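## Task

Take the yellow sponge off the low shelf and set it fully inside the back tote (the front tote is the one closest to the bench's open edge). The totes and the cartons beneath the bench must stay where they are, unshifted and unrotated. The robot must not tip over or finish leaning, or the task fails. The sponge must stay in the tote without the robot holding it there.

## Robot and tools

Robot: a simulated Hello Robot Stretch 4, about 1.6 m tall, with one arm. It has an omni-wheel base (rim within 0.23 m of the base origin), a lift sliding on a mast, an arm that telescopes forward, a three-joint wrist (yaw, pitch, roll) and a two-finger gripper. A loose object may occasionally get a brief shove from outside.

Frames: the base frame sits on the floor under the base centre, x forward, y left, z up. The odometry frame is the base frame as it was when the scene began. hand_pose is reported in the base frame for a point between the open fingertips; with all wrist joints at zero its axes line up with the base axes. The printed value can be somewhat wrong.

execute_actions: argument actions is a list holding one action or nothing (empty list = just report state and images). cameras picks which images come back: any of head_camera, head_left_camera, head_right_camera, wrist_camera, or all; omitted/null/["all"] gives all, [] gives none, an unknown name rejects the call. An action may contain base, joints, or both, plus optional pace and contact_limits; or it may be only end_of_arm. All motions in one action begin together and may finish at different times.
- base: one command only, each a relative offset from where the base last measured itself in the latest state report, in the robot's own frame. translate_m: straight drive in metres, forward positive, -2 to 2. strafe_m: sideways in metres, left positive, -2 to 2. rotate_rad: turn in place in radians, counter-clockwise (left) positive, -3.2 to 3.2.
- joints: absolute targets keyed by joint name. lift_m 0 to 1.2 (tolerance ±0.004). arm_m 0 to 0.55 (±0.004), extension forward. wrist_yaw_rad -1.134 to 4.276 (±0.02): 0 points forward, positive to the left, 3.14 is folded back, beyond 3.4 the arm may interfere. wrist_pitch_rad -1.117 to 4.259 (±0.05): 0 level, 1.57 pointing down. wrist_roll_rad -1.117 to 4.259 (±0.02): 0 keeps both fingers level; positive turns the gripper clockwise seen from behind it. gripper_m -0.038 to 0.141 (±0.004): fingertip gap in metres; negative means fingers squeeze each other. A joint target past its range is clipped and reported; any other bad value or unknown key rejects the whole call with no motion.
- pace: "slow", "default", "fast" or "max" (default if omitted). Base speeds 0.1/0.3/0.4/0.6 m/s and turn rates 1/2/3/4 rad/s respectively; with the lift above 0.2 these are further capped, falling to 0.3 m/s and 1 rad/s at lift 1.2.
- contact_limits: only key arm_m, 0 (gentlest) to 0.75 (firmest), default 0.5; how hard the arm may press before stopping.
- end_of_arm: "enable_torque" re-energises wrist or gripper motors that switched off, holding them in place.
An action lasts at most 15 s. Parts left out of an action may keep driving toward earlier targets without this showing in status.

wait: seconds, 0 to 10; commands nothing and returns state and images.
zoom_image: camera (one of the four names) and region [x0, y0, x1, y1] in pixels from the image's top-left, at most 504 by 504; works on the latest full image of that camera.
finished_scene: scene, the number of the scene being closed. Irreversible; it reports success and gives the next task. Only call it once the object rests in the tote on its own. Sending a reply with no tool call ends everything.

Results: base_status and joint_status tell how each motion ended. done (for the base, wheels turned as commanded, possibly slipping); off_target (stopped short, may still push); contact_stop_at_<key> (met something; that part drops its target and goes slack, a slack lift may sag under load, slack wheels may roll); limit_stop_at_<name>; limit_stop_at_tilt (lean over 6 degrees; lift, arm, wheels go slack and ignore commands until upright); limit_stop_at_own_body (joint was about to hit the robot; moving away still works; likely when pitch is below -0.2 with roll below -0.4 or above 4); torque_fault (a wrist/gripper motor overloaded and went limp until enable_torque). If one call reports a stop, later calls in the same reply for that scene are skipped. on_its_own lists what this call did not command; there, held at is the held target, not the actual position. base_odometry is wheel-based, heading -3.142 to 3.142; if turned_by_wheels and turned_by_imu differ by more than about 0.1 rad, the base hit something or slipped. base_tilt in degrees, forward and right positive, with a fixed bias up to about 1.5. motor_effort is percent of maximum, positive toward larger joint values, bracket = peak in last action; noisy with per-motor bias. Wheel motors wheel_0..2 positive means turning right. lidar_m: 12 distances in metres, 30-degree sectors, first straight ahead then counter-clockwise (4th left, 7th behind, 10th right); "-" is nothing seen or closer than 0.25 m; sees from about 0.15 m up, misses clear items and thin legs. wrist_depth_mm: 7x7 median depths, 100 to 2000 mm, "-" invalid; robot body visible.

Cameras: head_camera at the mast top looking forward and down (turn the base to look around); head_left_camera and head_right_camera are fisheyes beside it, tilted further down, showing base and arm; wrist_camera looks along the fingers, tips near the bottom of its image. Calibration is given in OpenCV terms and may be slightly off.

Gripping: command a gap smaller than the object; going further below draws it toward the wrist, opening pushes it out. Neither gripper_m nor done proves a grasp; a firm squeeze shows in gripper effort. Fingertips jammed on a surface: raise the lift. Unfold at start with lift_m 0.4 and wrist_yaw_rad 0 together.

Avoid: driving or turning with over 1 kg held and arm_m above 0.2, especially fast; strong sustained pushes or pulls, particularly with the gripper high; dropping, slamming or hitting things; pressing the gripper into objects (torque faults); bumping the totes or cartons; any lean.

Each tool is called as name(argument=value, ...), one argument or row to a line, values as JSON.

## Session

execute_actions(
  actions=[],
)

Scene clock: 0.00 s.
base_odometry: x=+0.000 y=+0.000 heading=+0.000 (m, m, rad; odometry frame)
turned_by_wheels: +0.000 (rad since the last result)
turned_by_imu: +0.000 (rad since the last result)
base_tilt: forward=+0.4 right=-0.6 (deg)
lidar_m: 2.37 1.43 0.99 0.94 0.96 2.18 1.61 1.69 2.00 1.23 1.27 1.68
base_status: not commanded
joint_positions: lift_m=+0.263 arm_m=-0.002 wrist_yaw_rad=+3.183 wrist_pitch_rad=-0.005 wrist_roll_rad=+0.011 gripper_m=+0.057
joint_status: not commanded
motor_effort: lift_m=+17 arm_m=-1 wrist_yaw_rad=-1 wrist_pitch_rad=-7 wrist_roll_rad=-1 gripper_m=-2 wheel_0=+0 wheel_1=-1 wheel_2=+0 (%)
hand_pose: x=-0.1225 y=+0.0753 z=+0.4423 quat_wxyz=(-0.021, +0.002, +0.006, +1.000) (m; base frame)
wrist_depth_mm: - 141 209 - - - - / - - 139 - - - - / - 107 139 - - - - / - 116 139 - - - - / 189 141 - - - - - / 206 1808 1708 1618 209 1618 1537 / 204 1229 1098 1138 1118 1008 1078
pictures: head_camera, head_left_camera, head_right_camera, wrist_camera
camera_calibration (this result's frames):
wrist_camera: T_world_to_cam=[[-0.0833632, 0.995664, -0.0412797, -0.0553046], [-0.0252679, -0.0435225, -0.998733, 0.503735], [-0.996199, -0.0822145, 0.0287866, 0.0960746], [0, 0, 0, 1]] pos_world=[0.103827, 0.0848873, 0.498048]
Images, in order (width x height): head_camera 420x560, head_left_camera 420x672, head_right_camera 420x672, wrist_camera 616x392.

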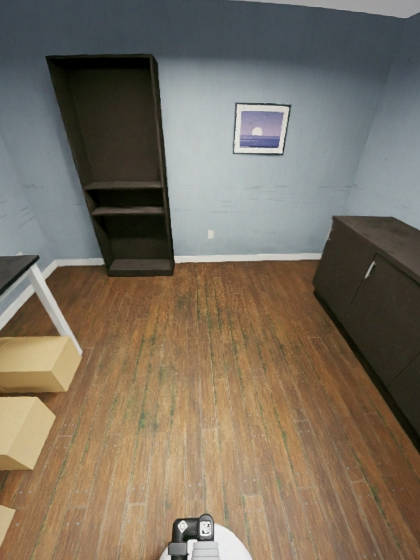

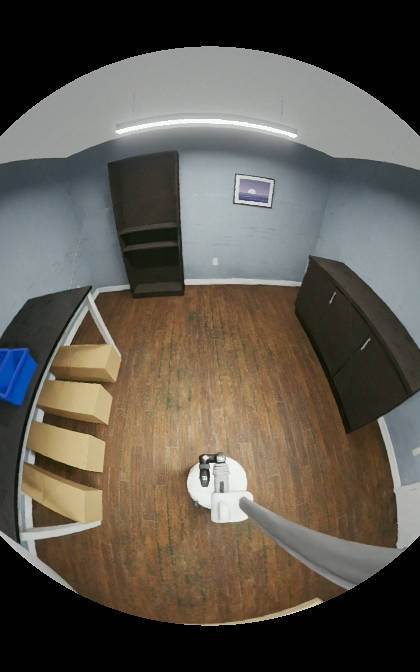

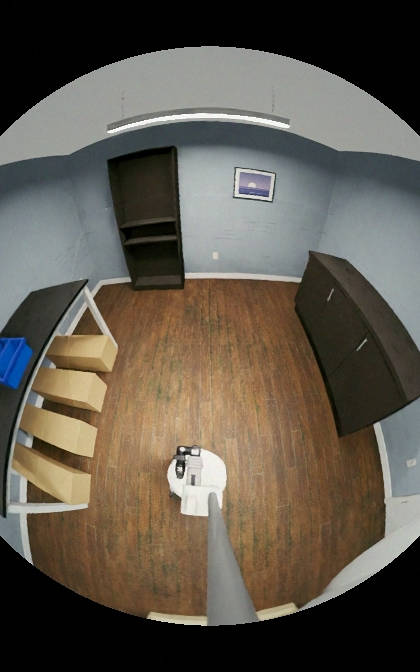

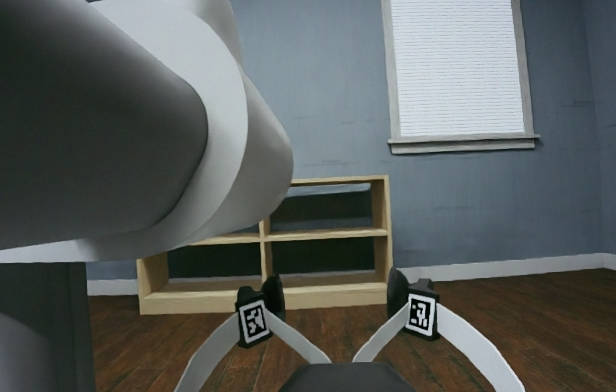

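execute_actions(
  actions=[
    {"base": {"rotate_rad": -3.1}, "joints": {"lift_m": 0.85, "wrist_yaw_rad": 0, "gripper_m": 0.12}},
  ],
  cameras=["head_camera", "head_left_camera"],
)

Scene clock: 6.27 s.
base_odometry: x=+0.000 y=+0.000 heading=-3.099 (m, m, rad; odometry frame)
turned_by_wheels: -3.099 (rad since the last result)
turned_by_imu: -3.127 (rad since the last result)
base_tilt: forward=+0.4 right=-0.6 (deg)
lidar_m: 1.64 1.68 1.97 1.24 1.28 1.73 2.37 1.39 0.99 0.92 0.97 2.15
base_status: done
joint_positions: lift_m=+0.850 arm_m=-0.001 wrist_yaw_rad=+0.000 wrist_pitch_rad=-0.005 wrist_roll_rad=+0.011 gripper_m=+0.120
joint_status: all done
motor_effort: lift_m=+23(28) arm_m=-1(1) wrist_yaw_rad=-1(7) wrist_pitch_rad=-6(4) wrist_roll_rad=-2(1) gripper_m=-1(1) wheel_0=+3(9) wheel_1=+3(10) wheel_2=+5(12) (%)
hand_pose: x=+0.4579 y=-0.0874 z=+1.0292 quat_wxyz=(+1.000, +0.006, -0.002, +0.000) (m; base frame)
wrist_depth_mm: 1808 1921 1863 1921 1983 1921 1921 / 1863 1983 1921 1863 1921 1863 1921 / 1863 1921 1983 1921 1983 1863 1863 / 1863 1921 1863 1921 1863 1921 1921 / 1863 1863 1863 1921 1863 1863 1921 / 1921 1921 213 1863 1921 195 1863 / 1863 1708 1661 170 1921 1921 1863
pictures: head_camera, head_left_camera
Images, in order (width x height): head_camera 420x560, head_left_camera 420x672.

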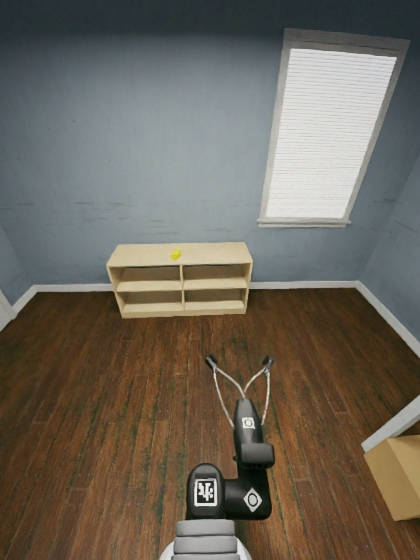

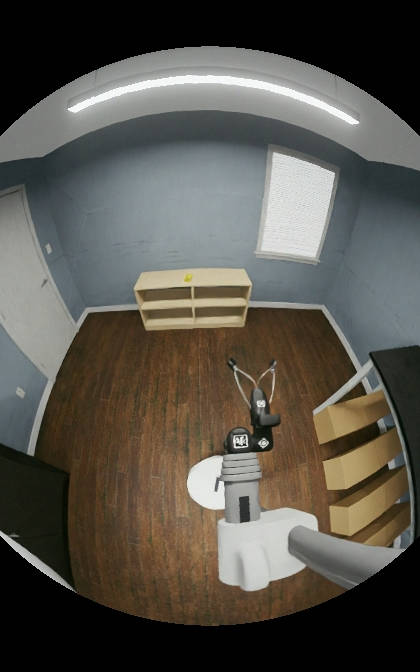

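execute_actions(
  actions=[
    {"base": {"translate_m": 1.22}, "joints": {"wrist_pitch_rad": 1.57}, "pace": "fast"},
  ],
  cameras=[],
)

execute_actions(
  actions=[
    {"base": {"strafe_m": 0.35}, "joints": {"arm_m": 0.3}, "pace": "fast"},
  ],
  cameras=["head_camera", "wrist_camera"],
)

Scene clock: 17.03 s.
base_odometry: x=-1.219 y=-0.052 heading=-3.099 (m, m, rad; odometry frame)
turned_by_wheels: +0.000 (rad since the last result)
turned_by_imu: -0.002 (rad since the last result)
base_tilt: forward=+0.3 right=-0.6 (deg)
lidar_m: 0.43 0.43 0.57 1.89 2.00 1.86 3.71 1.33 1.15 1.82 1.18 0.44
base_status: done
joint_positions: lift_m=+0.850 arm_m=-0.001 wrist_yaw_rad=+0.000 wrist_pitch_rad=+1.570 wrist_roll_rad=+0.011 gripper_m=+0.120
joint_status: all done
motor_effort: lift_m=+22(23) arm_m=-1(1) wrist_yaw_rad=-1(1) wrist_pitch_rad=+1(1) wrist_roll_rad=-1(1) gripper_m=+0(2) wheel_0=+1(9) wheel_1=+2(8) wheel_2=-2(14) (%)
hand_pose: x=+0.1697 y=-0.0874 z=+0.7394 quat_wxyz=(+0.707, +0.004, +0.707, -0.004) (m; base frame)
wrist_depth_mm: 377 554 634 621 627 609 960 / 647 640 634 891 891 946 946 / 931 931 976 976 960 946 960 / 1008 1008 991 960 976 960 960 / 1008 991 788 759 960 946 931 / 991 1008 214 759 759 196 946 / 1025 1008 759 170 946 946 931
pictures: none
No camera images: the call's "cameras" was empty. Leave "cameras" out to get every camera's image.

Scene clock: 19.20 s.
base_odometry: x=-1.204 y=-0.402 heading=-3.099 (m, m, rad; odometry frame)
turned_by_wheels: +0.000 (rad since the last result)
turned_by_imu: +0.002 (rad since the last result)
base_tilt: forward=+0.3 right=-0.5 (deg)
lidar_m: 0.39 0.42 0.54 1.53 1.61 1.67 3.72 1.85 1.44 2.17 0.63 0.42
base_status: done
joint_positions: lift_m=+0.850 arm_m=+0.299 wrist_yaw_rad=+0.000 wrist_pitch_rad=+1.570 wrist_roll_rad=+0.011 gripper_m=+0.120
joint_status: all done
motor_effort: lift_m=+22(23) arm_m=+4(5) wrist_yaw_rad=-2(2) wrist_pitch_rad=+1(1) wrist_roll_rad=-1(1) gripper_m=-2(1) wheel_0=+1(12) wheel_1=+0(12) wheel_2=+0(2) (%)
hand_pose: x=+0.4705 y=-0.0874 z=+0.7394 quat_wxyz=(+0.707, +0.004, +0.707, -0.004) (m; base frame)
wrist_depth_mm: 368 362 357 353 349 349 343 / 366 362 357 353 349 347 343 / 370 364 359 353 351 345 343 / 364 362 355 306 349 347 343 / 368 362 359 309 349 347 343 / 364 362 213 355 349 195 946 / 1008 1025 991 171 946 946 960
pictures: head_camera, wrist_camera
camera_calibration (this result's frames):
wrist_camera: T_world_to_cam=[[-0.0411934, -0.998284, -0.0416168, -0.0254818], [-0.99884, 0.0421847, -0.0232287, 0.552588], [0.0249444, 0.0406116, -0.998864, 0.955005], [0, 0, 0, 1]] pos_world=[0.527076, -0.0875331, 0.965695]
Images, in order (width x height): head_camera 420x560, wrist_camera 616x392.

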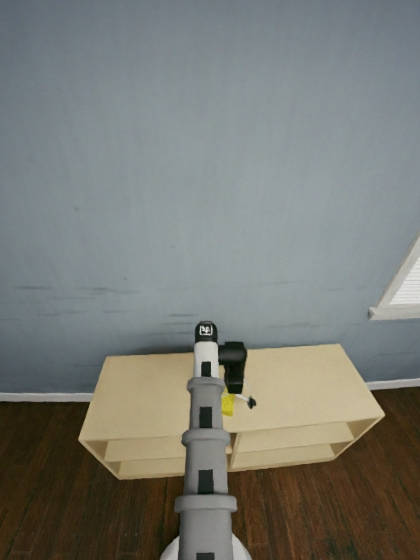

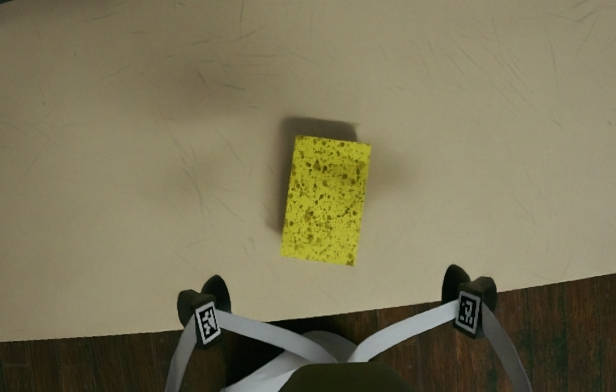

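execute_actions(
  actions=[
    {"joints": {"arm_m": 0.358, "wrist_roll_rad": 0.15}},
  ],
  cameras=[],
)

execute_actions(
  actions=[
    {"joints": {"lift_m": 0.756}},
  ],
  cameras=["wrist_camera"],
)

Scene clock: 27.50 s.
base_odometry: x=-1.204 y=-0.402 heading=-3.099 (m, m, rad; odometry frame)
turned_by_wheels: +0.000 (rad since the last result)
turned_by_imu: +0.001 (rad since the last result)
base_tilt: forward=+0.3 right=-0.5 (deg)
lidar_m: 0.40 0.43 0.55 1.52 1.60 1.65 3.73 1.85 1.46 2.17 0.64 0.44
base_status: not commanded
joint_positions: lift_m=+0.850 arm_m=+0.357 wrist_yaw_rad=+0.000 wrist_pitch_rad=+1.570 wrist_roll_rad=+0.150 gripper_m=+0.120
joint_status: all done
motor_effort: lift_m=+22(22) arm_m=+4(6) wrist_yaw_rad=-2(1) wrist_pitch_rad=+0(1) wrist_roll_rad=+1(2) gripper_m=-1(2) wheel_0=+0(0) wheel_1=+0(0) wheel_2=+0(0) (%)
hand_pose: x=+0.5284 y=-0.0874 z=+0.7394 quat_wxyz=(+0.705, +0.053, +0.705, -0.053) (m; base frame)
wrist_depth_mm: 415 427 357 355 347 347 340 / 362 362 357 353 353 349 345 / 366 362 357 351 347 345 342 / 366 362 355 353 347 343 343 / 364 364 357 307 347 343 342 / 364 359 213 309 345 196 342 / 366 362 355 171 347 946 931
pictures: none
No camera images: the call's "cameras" was empty. Leave "cameras" out to get every camera's image.

Scene clock: 28.90 s.
base_odometry: x=-1.204 y=-0.402 heading=-3.099 (m, m, rad; odometry frame)
turned_by_wheels: +0.000 (rad since the last result)
turned_by_imu: +0.000 (rad since the last result)
base_tilt: forward=+0.4 right=-0.5 (deg)
lidar_m: 0.40 0.42 0.55 1.53 1.58 1.67 3.71 1.87 1.47 2.17 0.62 0.43
base_status: not commanded
joint_positions: lift_m=+0.756 arm_m=+0.357 wrist_yaw_rad=+0.000 wrist_pitch_rad=+1.570 wrist_roll_rad=+0.150 gripper_m=+0.120
joint_status: all done
motor_effort: lift_m=+13(19) arm_m=+4(4) wrist_yaw_rad=-1(1) wrist_pitch_rad=-1(1) wrist_roll_rad=+1(0) gripper_m=+1(2) wheel_0=+0(0) wheel_1=+0(0) wheel_2=+0(0) (%)
hand_pose: x=+0.5284 y=-0.0874 z=+0.6461 quat_wxyz=(+0.705, +0.053, +0.705, -0.053) (m; base frame)
wrist_depth_mm: 271 265 263 262 256 255 250 / 267 266 262 259 255 254 251 / 268 264 263 259 256 253 252 / 267 266 260 258 255 253 250 / 267 266 260 213 255 253 251 / 267 265 213 213 211 196 251 / 268 264 259 170 254 253 249
pictures: wrist_camera
camera_calibration (this result's frames):
wrist_camera: T_world_to_cam=[[-0.178457, -0.983062, -0.0417294, 0.0469638], [-0.983484, 0.179514, -0.0230886, 0.61211], [0.0301886, 0.0369199, -0.998862, 0.857333], [0, 0, 0, 1]] pos_world=[0.5845, -0.0953666, 0.87245]
Images, in order (width x height): wrist_camera 616x392.

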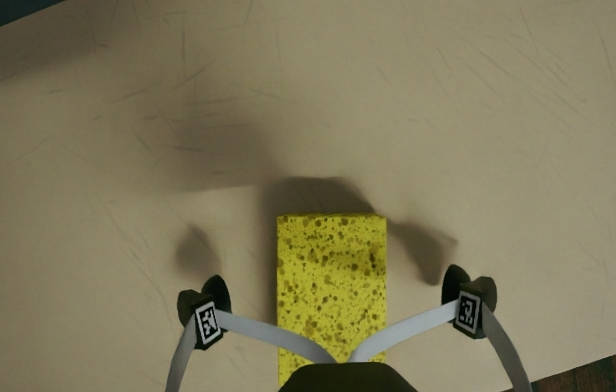

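execute_actions(
  actions=[
    {"joints": {"gripper_m": 0.032}},
  ],
  cameras=[],
)

execute_actions(
  actions=[
    {"joints": {"lift_m": 0.85}},
  ],
  cameras=["wrist_camera"],
)

execute_actions(
  actions=[
    {"base": {"translate_m": -1.7}, "joints": {"lift_m": 1.15, "arm_m": 0.0, "wrist_roll_rad": 0.0}, "pace": "fast"},
  ],
  cameras=[],
)

execute_actions(
  actions=[
    {"base": {"rotate_rad": -1.53}},
  ],
  cameras=["head_camera", "wrist_camera"],
)

Scene clock: 38.40 s.
base_odometry: x=-1.204 y=-0.402 heading=-3.099 (m, m, rad; odometry frame)
turned_by_wheels: +0.000 (rad since the last result)
turned_by_imu: +0.001 (rad since the last result)
base_tilt: forward=+0.4 right=-0.6 (deg)
lidar_m: 0.41 0.42 0.56 1.54 1.60 1.65 3.74 1.84 1.46 2.17 0.63 0.44
base_status: not commanded
joint_positions: lift_m=+0.756 arm_m=+0.357 wrist_yaw_rad=+0.000 wrist_pitch_rad=+1.570 wrist_roll_rad=+0.150 gripper_m=+0.032
joint_status: all done
motor_effort: lift_m=+13(13) arm_m=+4(4) wrist_yaw_rad=-1(1) wrist_pitch_rad=+0(1) wrist_roll_rad=+1(1) gripper_m=-16(16) wheel_0=+0(0) wheel_1=+0(0) wheel_2=+0(0) (%)
hand_pose: x=+0.5284 y=-0.0874 z=+0.6461 quat_wxyz=(+0.705, +0.053, +0.705, -0.053) (m; base frame)
wrist_depth_mm: 268 266 262 258 256 253 251 / 268 266 263 259 256 252 251 / 267 264 262 259 256 254 251 / 267 265 262 259 256 253 252 / 266 265 262 205 254 254 251 / 267 263 262 205 203 252 251 / 266 264 260 205 255 251 250
pictures: none
No camera images: the call's "cameras" was empty. Leave "cameras" out to get every camera's image.

Scene clock: 39.80 s.
base_odometry: x=-1.204 y=-0.402 heading=-3.099 (m, m, rad; odometry frame)
turned_by_wheels: +0.000 (rad since the last result)
turned_by_imu: +0.000 (rad since the last result)
base_tilt: forward=+0.4 right=-0.6 (deg)
lidar_m: 0.40 0.42 0.55 1.54 1.60 1.66 3.71 1.84 1.45 2.17 0.65 0.42
base_status: not commanded
joint_positions: lift_m=+0.850 arm_m=+0.357 wrist_yaw_rad=+0.000 wrist_pitch_rad=+1.570 wrist_roll_rad=+0.150 gripper_m=+0.032
joint_status: all done
motor_effort: lift_m=+23(26) arm_m=+4(4) wrist_yaw_rad=-1(1) wrist_pitch_rad=+1(1) wrist_roll_rad=+0(1) gripper_m=-13(11) wheel_0=+1(0) wheel_1=+0(0) wheel_2=+0(0) (%)
hand_pose: x=+0.5284 y=-0.0874 z=+0.7393 quat_wxyz=(+0.705, +0.053, +0.705, -0.053) (m; base frame)
wrist_depth_mm: 415 436 355 355 349 347 343 / 366 359 357 355 349 347 343 / 366 362 357 357 349 347 343 / 366 362 357 351 351 347 343 / 364 362 355 204 345 345 340 / 364 362 357 206 204 345 340 / 364 362 353 204 345 634 946
pictures: wrist_camera
camera_calibration (this result's frames):
wrist_camera: T_world_to_cam=[[-0.178457, -0.983062, -0.0417294, 0.0508513], [-0.983484, 0.179514, -0.0230885, 0.614263], [0.0301885, 0.0369199, -0.998862, 0.950381], [0, 0, 0, 1]] pos_world=[0.584502, -0.0953666, 0.965604]
Images, in order (width x height): wrist_camera 616x392.

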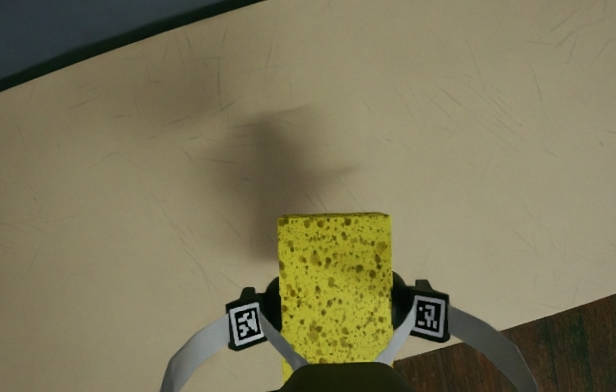

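Scene clock: 45.53 s.
base_odometry: x=+0.495 y=-0.329 heading=-3.099 (m, m, rad; odometry frame)
turned_by_wheels: +0.000 (rad since the last result)
turned_by_imu: +0.006 (rad since the last result)
base_tilt: forward=+0.3 right=-0.5 (deg)
lidar_m: 2.09 2.20 0.89 0.87 0.90 1.24 2.22 2.00 1.36 1.30 1.34 2.20
base_status: done
joint_positions: lift_m=+1.150 arm_m=+0.001 wrist_yaw_rad=+0.000 wrist_pitch_rad=+1.570 wrist_roll_rad=+0.000 gripper_m=+0.032
joint_status: all done
motor_effort: lift_m=+23(25) arm_m=-4(8) wrist_yaw_rad=+0(1) wrist_pitch_rad=-1(1) wrist_roll_rad=-2(6) gripper_m=-15(14) wheel_0=-3(6) wheel_1=-2(8) wheel_2=+2(15) (%)
hand_pose: x=+0.1717 y=-0.0874 z=+1.0393 quat_wxyz=(+0.707, +0.000, +0.707, +0.000) (m; base frame)
wrist_depth_mm: 1336 1336 1308 1308 1255 1255 1229 / 1397 1336 1308 1255 1308 1255 1255 / 1366 1336 1308 1308 1255 1255 1255 / 1308 1308 1308 1308 1255 1281 1281 / 1308 1308 1308 205 1255 1255 1229 / 1336 1308 1078 205 204 1255 1255 / 1308 1281 1336 204 1255 1255 1229
pictures: none
No camera images: the call's "cameras" was empty. Leave "cameras" out to get every camera's image.

Scene clock: 48.13 s.
base_odometry: x=+0.494 y=-0.329 heading=+1.655 (m, m, rad; odometry frame)
turned_by_wheels: -1.529 (rad since the last result)
turned_by_imu: -1.543 (rad since the last result)
base_tilt: forward=+0.4 right=-0.6 (deg)
lidar_m: 1.30 1.35 2.22 2.10 2.15 0.91 0.87 0.93 1.29 2.20 2.00 1.34
base_status: done
joint_positions: lift_m=+1.150 arm_m=+0.001 wrist_yaw_rad=+0.000 wrist_pitch_rad=+1.570 wrist_roll_rad=+0.000 gripper_m=+0.032
joint_status: not commanded
motor_effort: lift_m=+22(23) arm_m=-4(4) wrist_yaw_rad=-1(1) wrist_pitch_rad=-1(1) wrist_roll_rad=-2(2) gripper_m=-13(12) wheel_0=+3(6) wheel_1=+3(7) wheel_2=+3(10) (%)
hand_pose: x=+0.1718 y=-0.0874 z=+1.0393 quat_wxyz=(+0.707, +0.000, +0.707, +0.000) (m; base frame)
wrist_depth_mm: 1336 1308 1281 1308 1255 1255 1255 / 1336 1308 1308 1281 1255 1255 1229 / 1336 1308 1308 1255 1255 1255 1255 / 1308 1336 1308 1308 1255 1255 1229 / 1308 1308 1308 206 1281 1255 1229 / 1336 1308 1078 206 203 1255 1229 / 1336 1336 1281 204 1255 1255 1229
pictures: head_camera, wrist_camera
camera_calibration (this result's frames):
wrist_camera: T_world_to_cam=[[-0.0304738, -0.99867, -0.0415925, -0.0272041], [-0.999246, 0.0314406, -0.0227906, 0.259851], [0.024068, 0.0408666, -0.998875, 1.26226], [0, 0, 0, 1]] pos_world=[0.228446, -0.0869221, 1.26563]
Images, in order (width x height): head_camera 420x560, wrist_camera 616x392.

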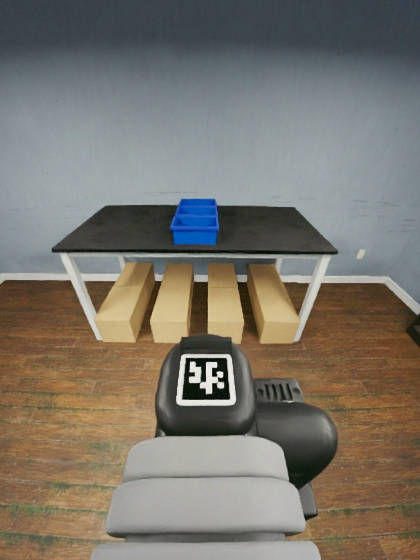

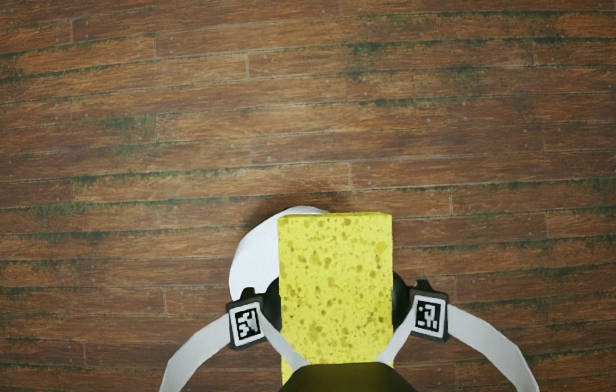

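execute_actions(
  actions=[
    {"base": {"strafe_m": 0.185}, "joints": {"lift_m": 1.2, "wrist_pitch_rad": 0.8}},
  ],
  cameras=[],
)

execute_actions(
  actions=[
    {"base": {"translate_m": 0.95}},
  ],
  cameras=["head_left_camera", "wrist_camera"],
)

Scene clock: 59.50 s.
base_odometry: x=+0.310 y=-0.345 heading=+1.655 (m, m, rad; odometry frame)
turned_by_wheels: +0.000 (rad since the last result)
turned_by_imu: +0.002 (rad since the last result)
base_tilt: forward=+0.3 right=-0.7 (deg)
lidar_m: 1.30 1.38 2.03 1.92 2.13 1.58 0.87 0.92 1.29 2.37 2.16 1.35
base_status: done
joint_positions: lift_m=+1.200 arm_m=+0.001 wrist_yaw_rad=+0.000 wrist_pitch_rad=+0.802 wrist_roll_rad=+0.000 gripper_m=+0.032
joint_status: all done
motor_effort: lift_m=+24(25) arm_m=-4(4) wrist_yaw_rad=+0(0) wrist_pitch_rad=-6(5) wrist_roll_rad=-2(2) gripper_m=-9(13) wheel_0=-2(11) wheel_1=+2(11) wheel_2=+0(1) (%)
hand_pose: x=+0.3721 y=-0.0874 z=+1.1704 quat_wxyz=(+0.921, +0.000, +0.390, +0.000) (m; base frame)
wrist_depth_mm: 1863 1281 1182 1098 1138 1118 1118 / 1229 - - - - - - / - - 1983 1983 1863 1808 - / - 1756 1756 1618 1618 1576 1808 / 1808 1756 1661 205 1576 1618 1576 / 1576 1576 1464 204 202 1430 1397 / 1430 1397 1336 203 1308 1308 1281
pictures: none
No camera images: the call's "cameras" was empty. Leave "cameras" out to get every camera's image.

Scene clock: 64.13 s.
base_odometry: x=+0.230 y=+0.602 heading=+1.655 (m, m, rad; odometry frame)
turned_by_wheels: +0.000 (rad since the last result)
turned_by_imu: -0.002 (rad since the last result)
base_tilt: forward=+0.3 right=-0.6 (deg)
lidar_m: 0.34 0.37 0.51 1.96 2.03 2.60 1.85 1.90 2.50 2.07 0.51 0.37
base_status: done
joint_positions: lift_m=+1.200 arm_m=+0.001 wrist_yaw_rad=+0.000 wrist_pitch_rad=+0.802 wrist_roll_rad=+0.000 gripper_m=+0.032
joint_status: not commanded
motor_effort: lift_m=+23(23) arm_m=-4(4) wrist_yaw_rad=-1(1) wrist_pitch_rad=-5(7) wrist_roll_rad=-2(2) gripper_m=-12(14) wheel_0=+2(4) wheel_1=+3(7) wheel_2=-3(13) (%)
hand_pose: x=+0.3722 y=-0.0874 z=+1.1705 quat_wxyz=(+0.921, +0.000, +0.390, +0.000) (m; base frame)
wrist_depth_mm: 1008 1025 1025 1008 1025 1008 991 / 1042 1008 931 809 723 866 854 / 820 788 750 707 654 723 715 / 691 676 627 496 496 597 603 / 597 574 549 205 521 484 530 / 521 508 387 205 203 366 473 / 466 462 439 204 424 418 424
pictures: head_left_camera, wrist_camera
camera_calibration (this result's frames):
wrist_camera: T_world_to_cam=[[0.00705645, -0.998673, -0.0510131, -0.0185846], [-0.70277, 0.0313389, -0.710727, 1.15797], [0.711382, 0.0408657, -0.701616, 0.784694], [0, 0, 0, 1]] pos_world=[0.255699, -0.0869165, 1.37261]
Images, in order (width x height): head_left_camera 420x672, wrist_camera 616x392.

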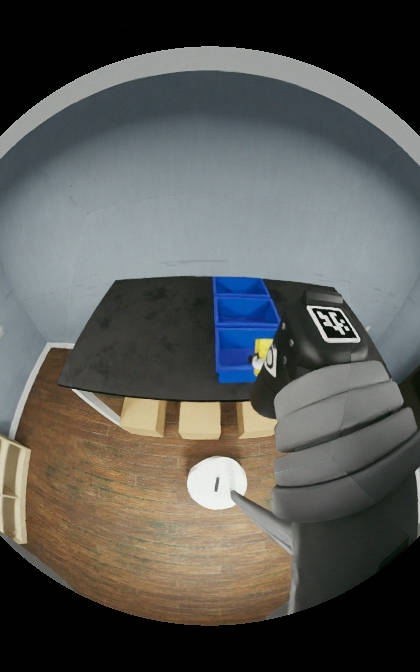

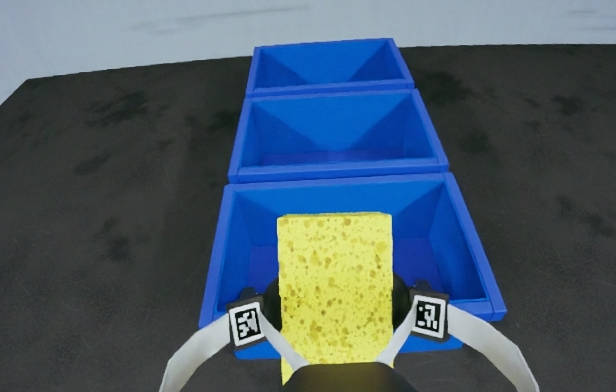

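execute_actions(
  actions=[
    {"base": {"translate_m": 0.06}, "joints": {"arm_m": 0.5}},
  ],
  cameras=["head_left_camera", "wrist_camera"],
)

Scene clock: 69.70 s.
base_odometry: x=+0.225 y=+0.661 heading=+1.655 (m, m, rad; odometry frame)
turned_by_wheels: +0.000 (rad since the last result)
turned_by_imu: +0.001 (rad since the last result)
base_tilt: forward=+0.3 right=-0.6 (deg)
lidar_m: 0.28 0.31 0.44 1.96 2.04 2.64 1.91 1.99 2.50 2.07 0.43 0.29
base_status: done
joint_positions: lift_m=+1.200 arm_m=+0.499 wrist_yaw_rad=+0.000 wrist_pitch_rad=+0.801 wrist_roll_rad=+0.000 gripper_m=+0.032
joint_status: all done
motor_effort: lift_m=+22(23) arm_m=+4(5) wrist_yaw_rad=-1(0) wrist_pitch_rad=-5(5) wrist_roll_rad=-2(2) gripper_m=-14(9) wheel_0=+1(9) wheel_1=+1(7) wheel_2=-3(15) (%)
hand_pose: x=+0.8709 y=-0.0874 z=+1.1706 quat_wxyz=(+0.921, +0.000, +0.390, +0.000) (m; base frame)
wrist_depth_mm: 459 455 462 466 462 466 462 / 504 512 517 517 517 517 512 / 585 580 585 580 585 585 585 / 640 647 640 640 634 621 615 / 585 580 574 205 392 525 530 / 512 508 382 204 203 370 466 / 466 455 329 204 418 329 424
pictures: head_left_camera, wrist_camera
camera_calibration (this result's frames):
wrist_camera: T_world_to_cam=[[0.00727821, -0.998674, -0.0509643, -0.0223188], [-0.702387, 0.0311706, -0.711112, 1.50862], [0.711758, 0.0409723, -0.701229, 0.429231], [0, 0, 0, 1]] pos_world=[0.754291, -0.0869004, 1.37265]
Images, in order (width x height): head_left_camera 420x672, wrist_camera 616x392.

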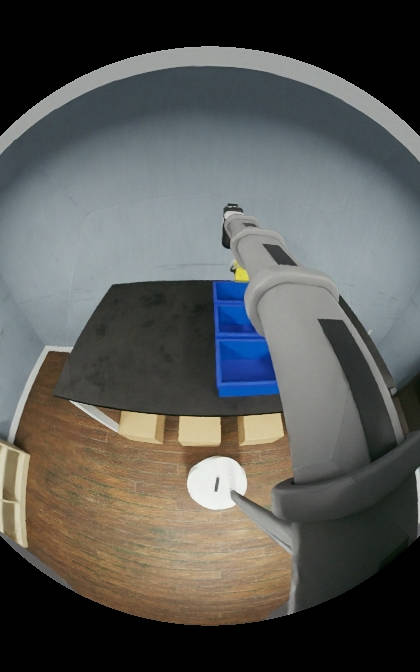

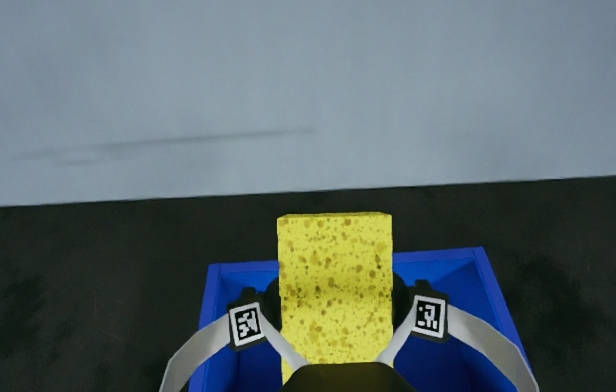

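execute_actions(
  actions=[
    {"joints": {"arm_m": 0.55, "wrist_pitch_rad": 1.0}},
  ],
  cameras=["wrist_camera"],
)

Scene clock: 74.53 s.
base_odometry: x=+0.225 y=+0.661 heading=+1.655 (m, m, rad; odometry frame)
turned_by_wheels: +0.000 (rad since the last result)
turned_by_imu: +0.001 (rad since the last result)
base_tilt: forward=+0.4 right=-0.6 (deg)
lidar_m: 0.28 0.30 0.43 1.96 2.02 2.63 1.90 1.99 2.49 2.07 0.43 0.31
base_status: not commanded
joint_positions: lift_m=+1.200 arm_m=+0.548 wrist_yaw_rad=+0.000 wrist_pitch_rad=+1.001 wrist_roll_rad=+0.000 gripper_m=+0.032
joint_status: all done
joint sent to its limit — the command would take arm_m past its upper limit, so that joint was sent only as far as its limit.
motor_effort: lift_m=+22(23) arm_m=+4(7) wrist_yaw_rad=-1(0) wrist_pitch_rad=-3(2) wrist_roll_rad=-1(1) gripper_m=-10(15) wheel_0=+1(1) wheel_1=+1(1) wheel_2=-2(2) (%)
hand_pose: x=+0.8742 y=-0.0874 z=+1.1350 quat_wxyz=(+0.877, +0.000, +0.480, +0.000) (m; base frame)
wrist_depth_mm: 452 455 462 466 462 466 473 / 512 521 539 530 535 535 539 / 597 603 585 580 569 564 554 / 559 549 535 525 517 504 500 / 504 496 387 205 379 389 459 / 459 455 332 205 204 319 418 / 424 418 320 204 389 298 332
pictures: wrist_camera
camera_calibration (this result's frames):
wrist_camera: T_world_to_cam=[[-0.00308875, -0.998675, -0.0513681, -0.0146655], [-0.829301, 0.0312626, -0.557928, 1.42272], [0.558794, 0.0408763, -0.828298, 0.679801], [0, 0, 0, 1]] pos_world=[0.799945, -0.0869116, 1.3561]
Images, in order (width x height): wrist_camera 616x392.

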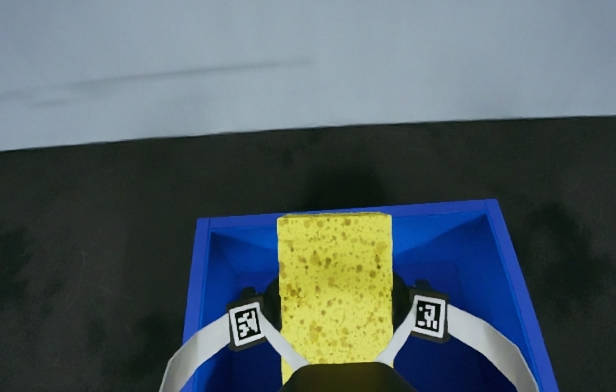

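execute_actions(
  actions=[
    {"joints": {"lift_m": 1.053}},
  ],
  cameras=["wrist_camera"],
)

execute_actions(
  actions=[
    {"joints": {"gripper_m": 0.095}},
  ],
  cameras=["wrist_camera"],
)

execute_actions(
  actions=[
    {"joints": {"lift_m": 1.2}},
  ],
  cameras=["wrist_camera", "head_left_camera"],
)

Scene clock: 84.77 s.
base_odometry: x=+0.225 y=+0.661 heading=+1.655 (m, m, rad; odometry frame)
turned_by_wheels: +0.000 (rad since the last result)
turned_by_imu: +0.001 (rad since the last result)
base_tilt: forward=+0.4 right=-0.5 (deg)
lidar_m: 0.28 0.30 0.43 1.95 2.02 2.65 1.89 1.98 2.50 2.07 0.43 0.31
base_status: not commanded
joint_positions: lift_m=+1.053 arm_m=+0.548 wrist_yaw_rad=+0.000 wrist_pitch_rad=+1.001 wrist_roll_rad=+0.000 gripper_m=+0.032
joint_status: all done
motor_effort: lift_m=+13(19) arm_m=+4(4) wrist_yaw_rad=-1(1) wrist_pitch_rad=-3(3) wrist_roll_rad=-2(2) gripper_m=-12(10) wheel_0=+1(1) wheel_1=+2(2) wheel_2=-2(2) (%)
hand_pose: x=+0.8742 y=-0.0874 z=+0.9887 quat_wxyz=(+0.877, +0.000, +0.480, +0.000) (m; base frame)
wrist_depth_mm: 449 455 462 462 459 459 455 / 473 462 445 442 427 418 413 / 415 256 257 259 263 265 250 / 370 244 314 306 325 312 253 / 332 209 315 205 298 304 258 / 304 202 278 205 202 278 262 / 278 189 266 204 257 252 253
pictures: wrist_camera
camera_calibration (this result's frames):
wrist_camera: T_world_to_cam=[[-0.00309448, -0.998675, -0.0513678, -0.0221726], [-0.829362, 0.0312627, -0.557836, 1.34107], [0.558703, 0.0408763, -0.82836, 0.558831], [0, 0, 0, 1]] pos_world=[0.799946, -0.0869116, 1.20987]
Images, in order (width x height): wrist_camera 616x392.

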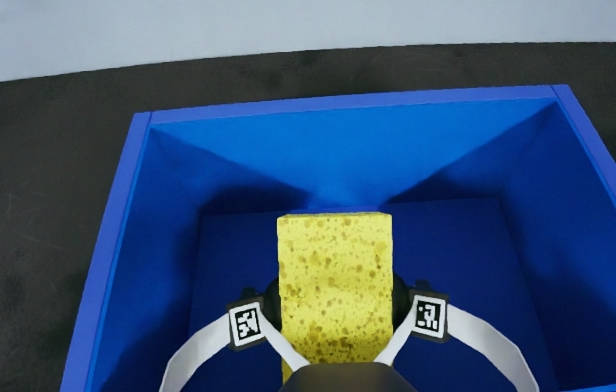

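Scene clock: 86.23 s.
base_odometry: x=+0.225 y=+0.661 heading=+1.655 (m, m, rad; odometry frame)
turned_by_wheels: +0.000 (rad since the last result)
turned_by_imu: +0.000 (rad since the last result)
base_tilt: forward=+0.4 right=-0.6 (deg)
lidar_m: 0.28 0.30 0.41 1.96 2.03 2.65 1.89 1.97 2.50 2.06 0.41 0.31
base_status: not commanded
joint_positions: lift_m=+1.053 arm_m=+0.548 wrist_yaw_rad=+0.000 wrist_pitch_rad=+1.001 wrist_roll_rad=+0.000 gripper_m=+0.095
joint_status: all done
motor_effort: lift_m=+13(14) arm_m=+4(4) wrist_yaw_rad=+0(1) wrist_pitch_rad=-3(3) wrist_roll_rad=-2(2) gripper_m=-1(18) wheel_0=+1(1) wheel_1=+1(1) wheel_2=-2(2) (%)
hand_pose: x=+0.8742 y=-0.0874 z=+0.9887 quat_wxyz=(+0.877, +0.000, +0.480, +0.000) (m; base frame)
wrist_depth_mm: 455 455 462 462 459 452 455 / 473 455 442 436 427 421 415 / 418 255 255 263 264 267 248 / 370 245 315 319 327 317 254 / 330 209 317 270 306 304 257 / 304 202 219 249 239 270 259 / 278 196 266 173 256 256 253
pictures: wrist_camera
camera_calibration (this result's frames):
wrist_camera: T_world_to_cam=[[-0.00309452, -0.998675, -0.0513677, -0.0221726], [-0.829362, 0.0312627, -0.557836, 1.34107], [0.558703, 0.0408762, -0.82836, 0.558831], [0, 0, 0, 1]] pos_world=[0.799946, -0.0869116, 1.20987]
Images, in order (width x height): wrist_camera 616x392.

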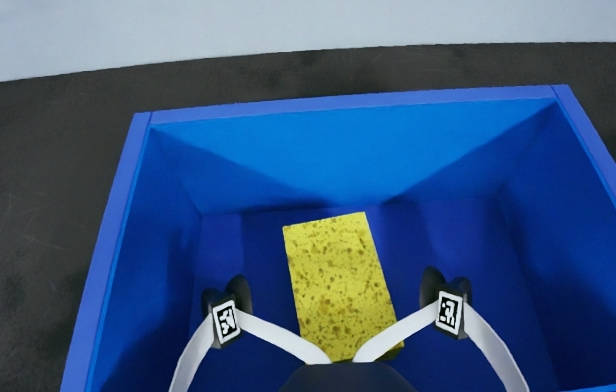

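Scene clock: 87.93 s.
base_odometry: x=+0.225 y=+0.661 heading=+1.655 (m, m, rad; odometry frame)
turned_by_wheels: +0.000 (rad since the last result)
turned_by_imu: +0.000 (rad since the last result)
base_tilt: forward=+0.4 right=-0.6 (deg)
lidar_m: 0.29 0.30 0.43 1.96 2.02 2.62 1.90 1.99 2.50 2.07 0.42 0.30
base_status: not commanded
joint_positions: lift_m=+1.200 arm_m=+0.548 wrist_yaw_rad=+0.000 wrist_pitch_rad=+1.001 wrist_roll_rad=+0.000 gripper_m=+0.095
joint_status: all done
motor_effort: lift_m=+23(25) arm_m=+4(4) wrist_yaw_rad=-1(1) wrist_pitch_rad=-3(4) wrist_roll_rad=-2(2) gripper_m=-5(2) wheel_0=+1(1) wheel_1=+1(1) wheel_2=-2(2) (%)
hand_pose: x=+0.8742 y=-0.0874 z=+1.1349 quat_wxyz=(+0.877, +0.000, +0.480, +0.000) (m; base frame)
wrist_depth_mm: 455 459 459 466 466 469 469 / 517 525 535 535 544 535 535 / 597 603 585 585 574 559 559 / 559 549 539 525 517 508 508 / 496 492 389 415 427 387 455 / 455 452 220 399 418 307 418 / 424 421 359 172 389 359 334
pictures: head_left_camera, wrist_camera
camera_calibration (this result's frames):
wrist_camera: T_world_to_cam=[[-0.00309427, -0.998675, -0.0513677, -0.0146636], [-0.829363, 0.0312624, -0.557835, 1.42262], [0.558702, 0.0408764, -0.828361, 0.679926], [0, 0, 0, 1]] pos_world=[0.799949, -0.0869116, 1.35606]
Images, in order (width x height): head_left_camera 420x672, wrist_camera 616x392.

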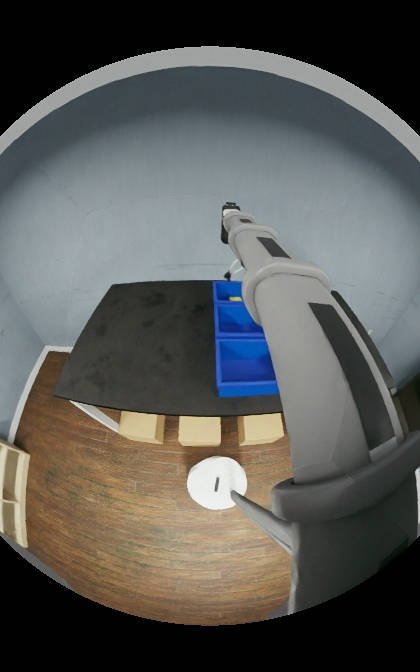

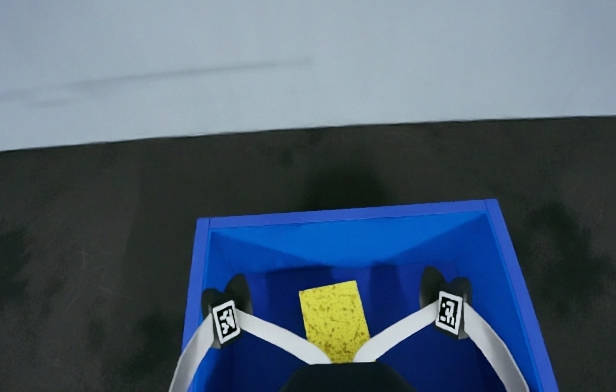

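finished_scene(
  scene=2,
)

The scene is finished: the task was done.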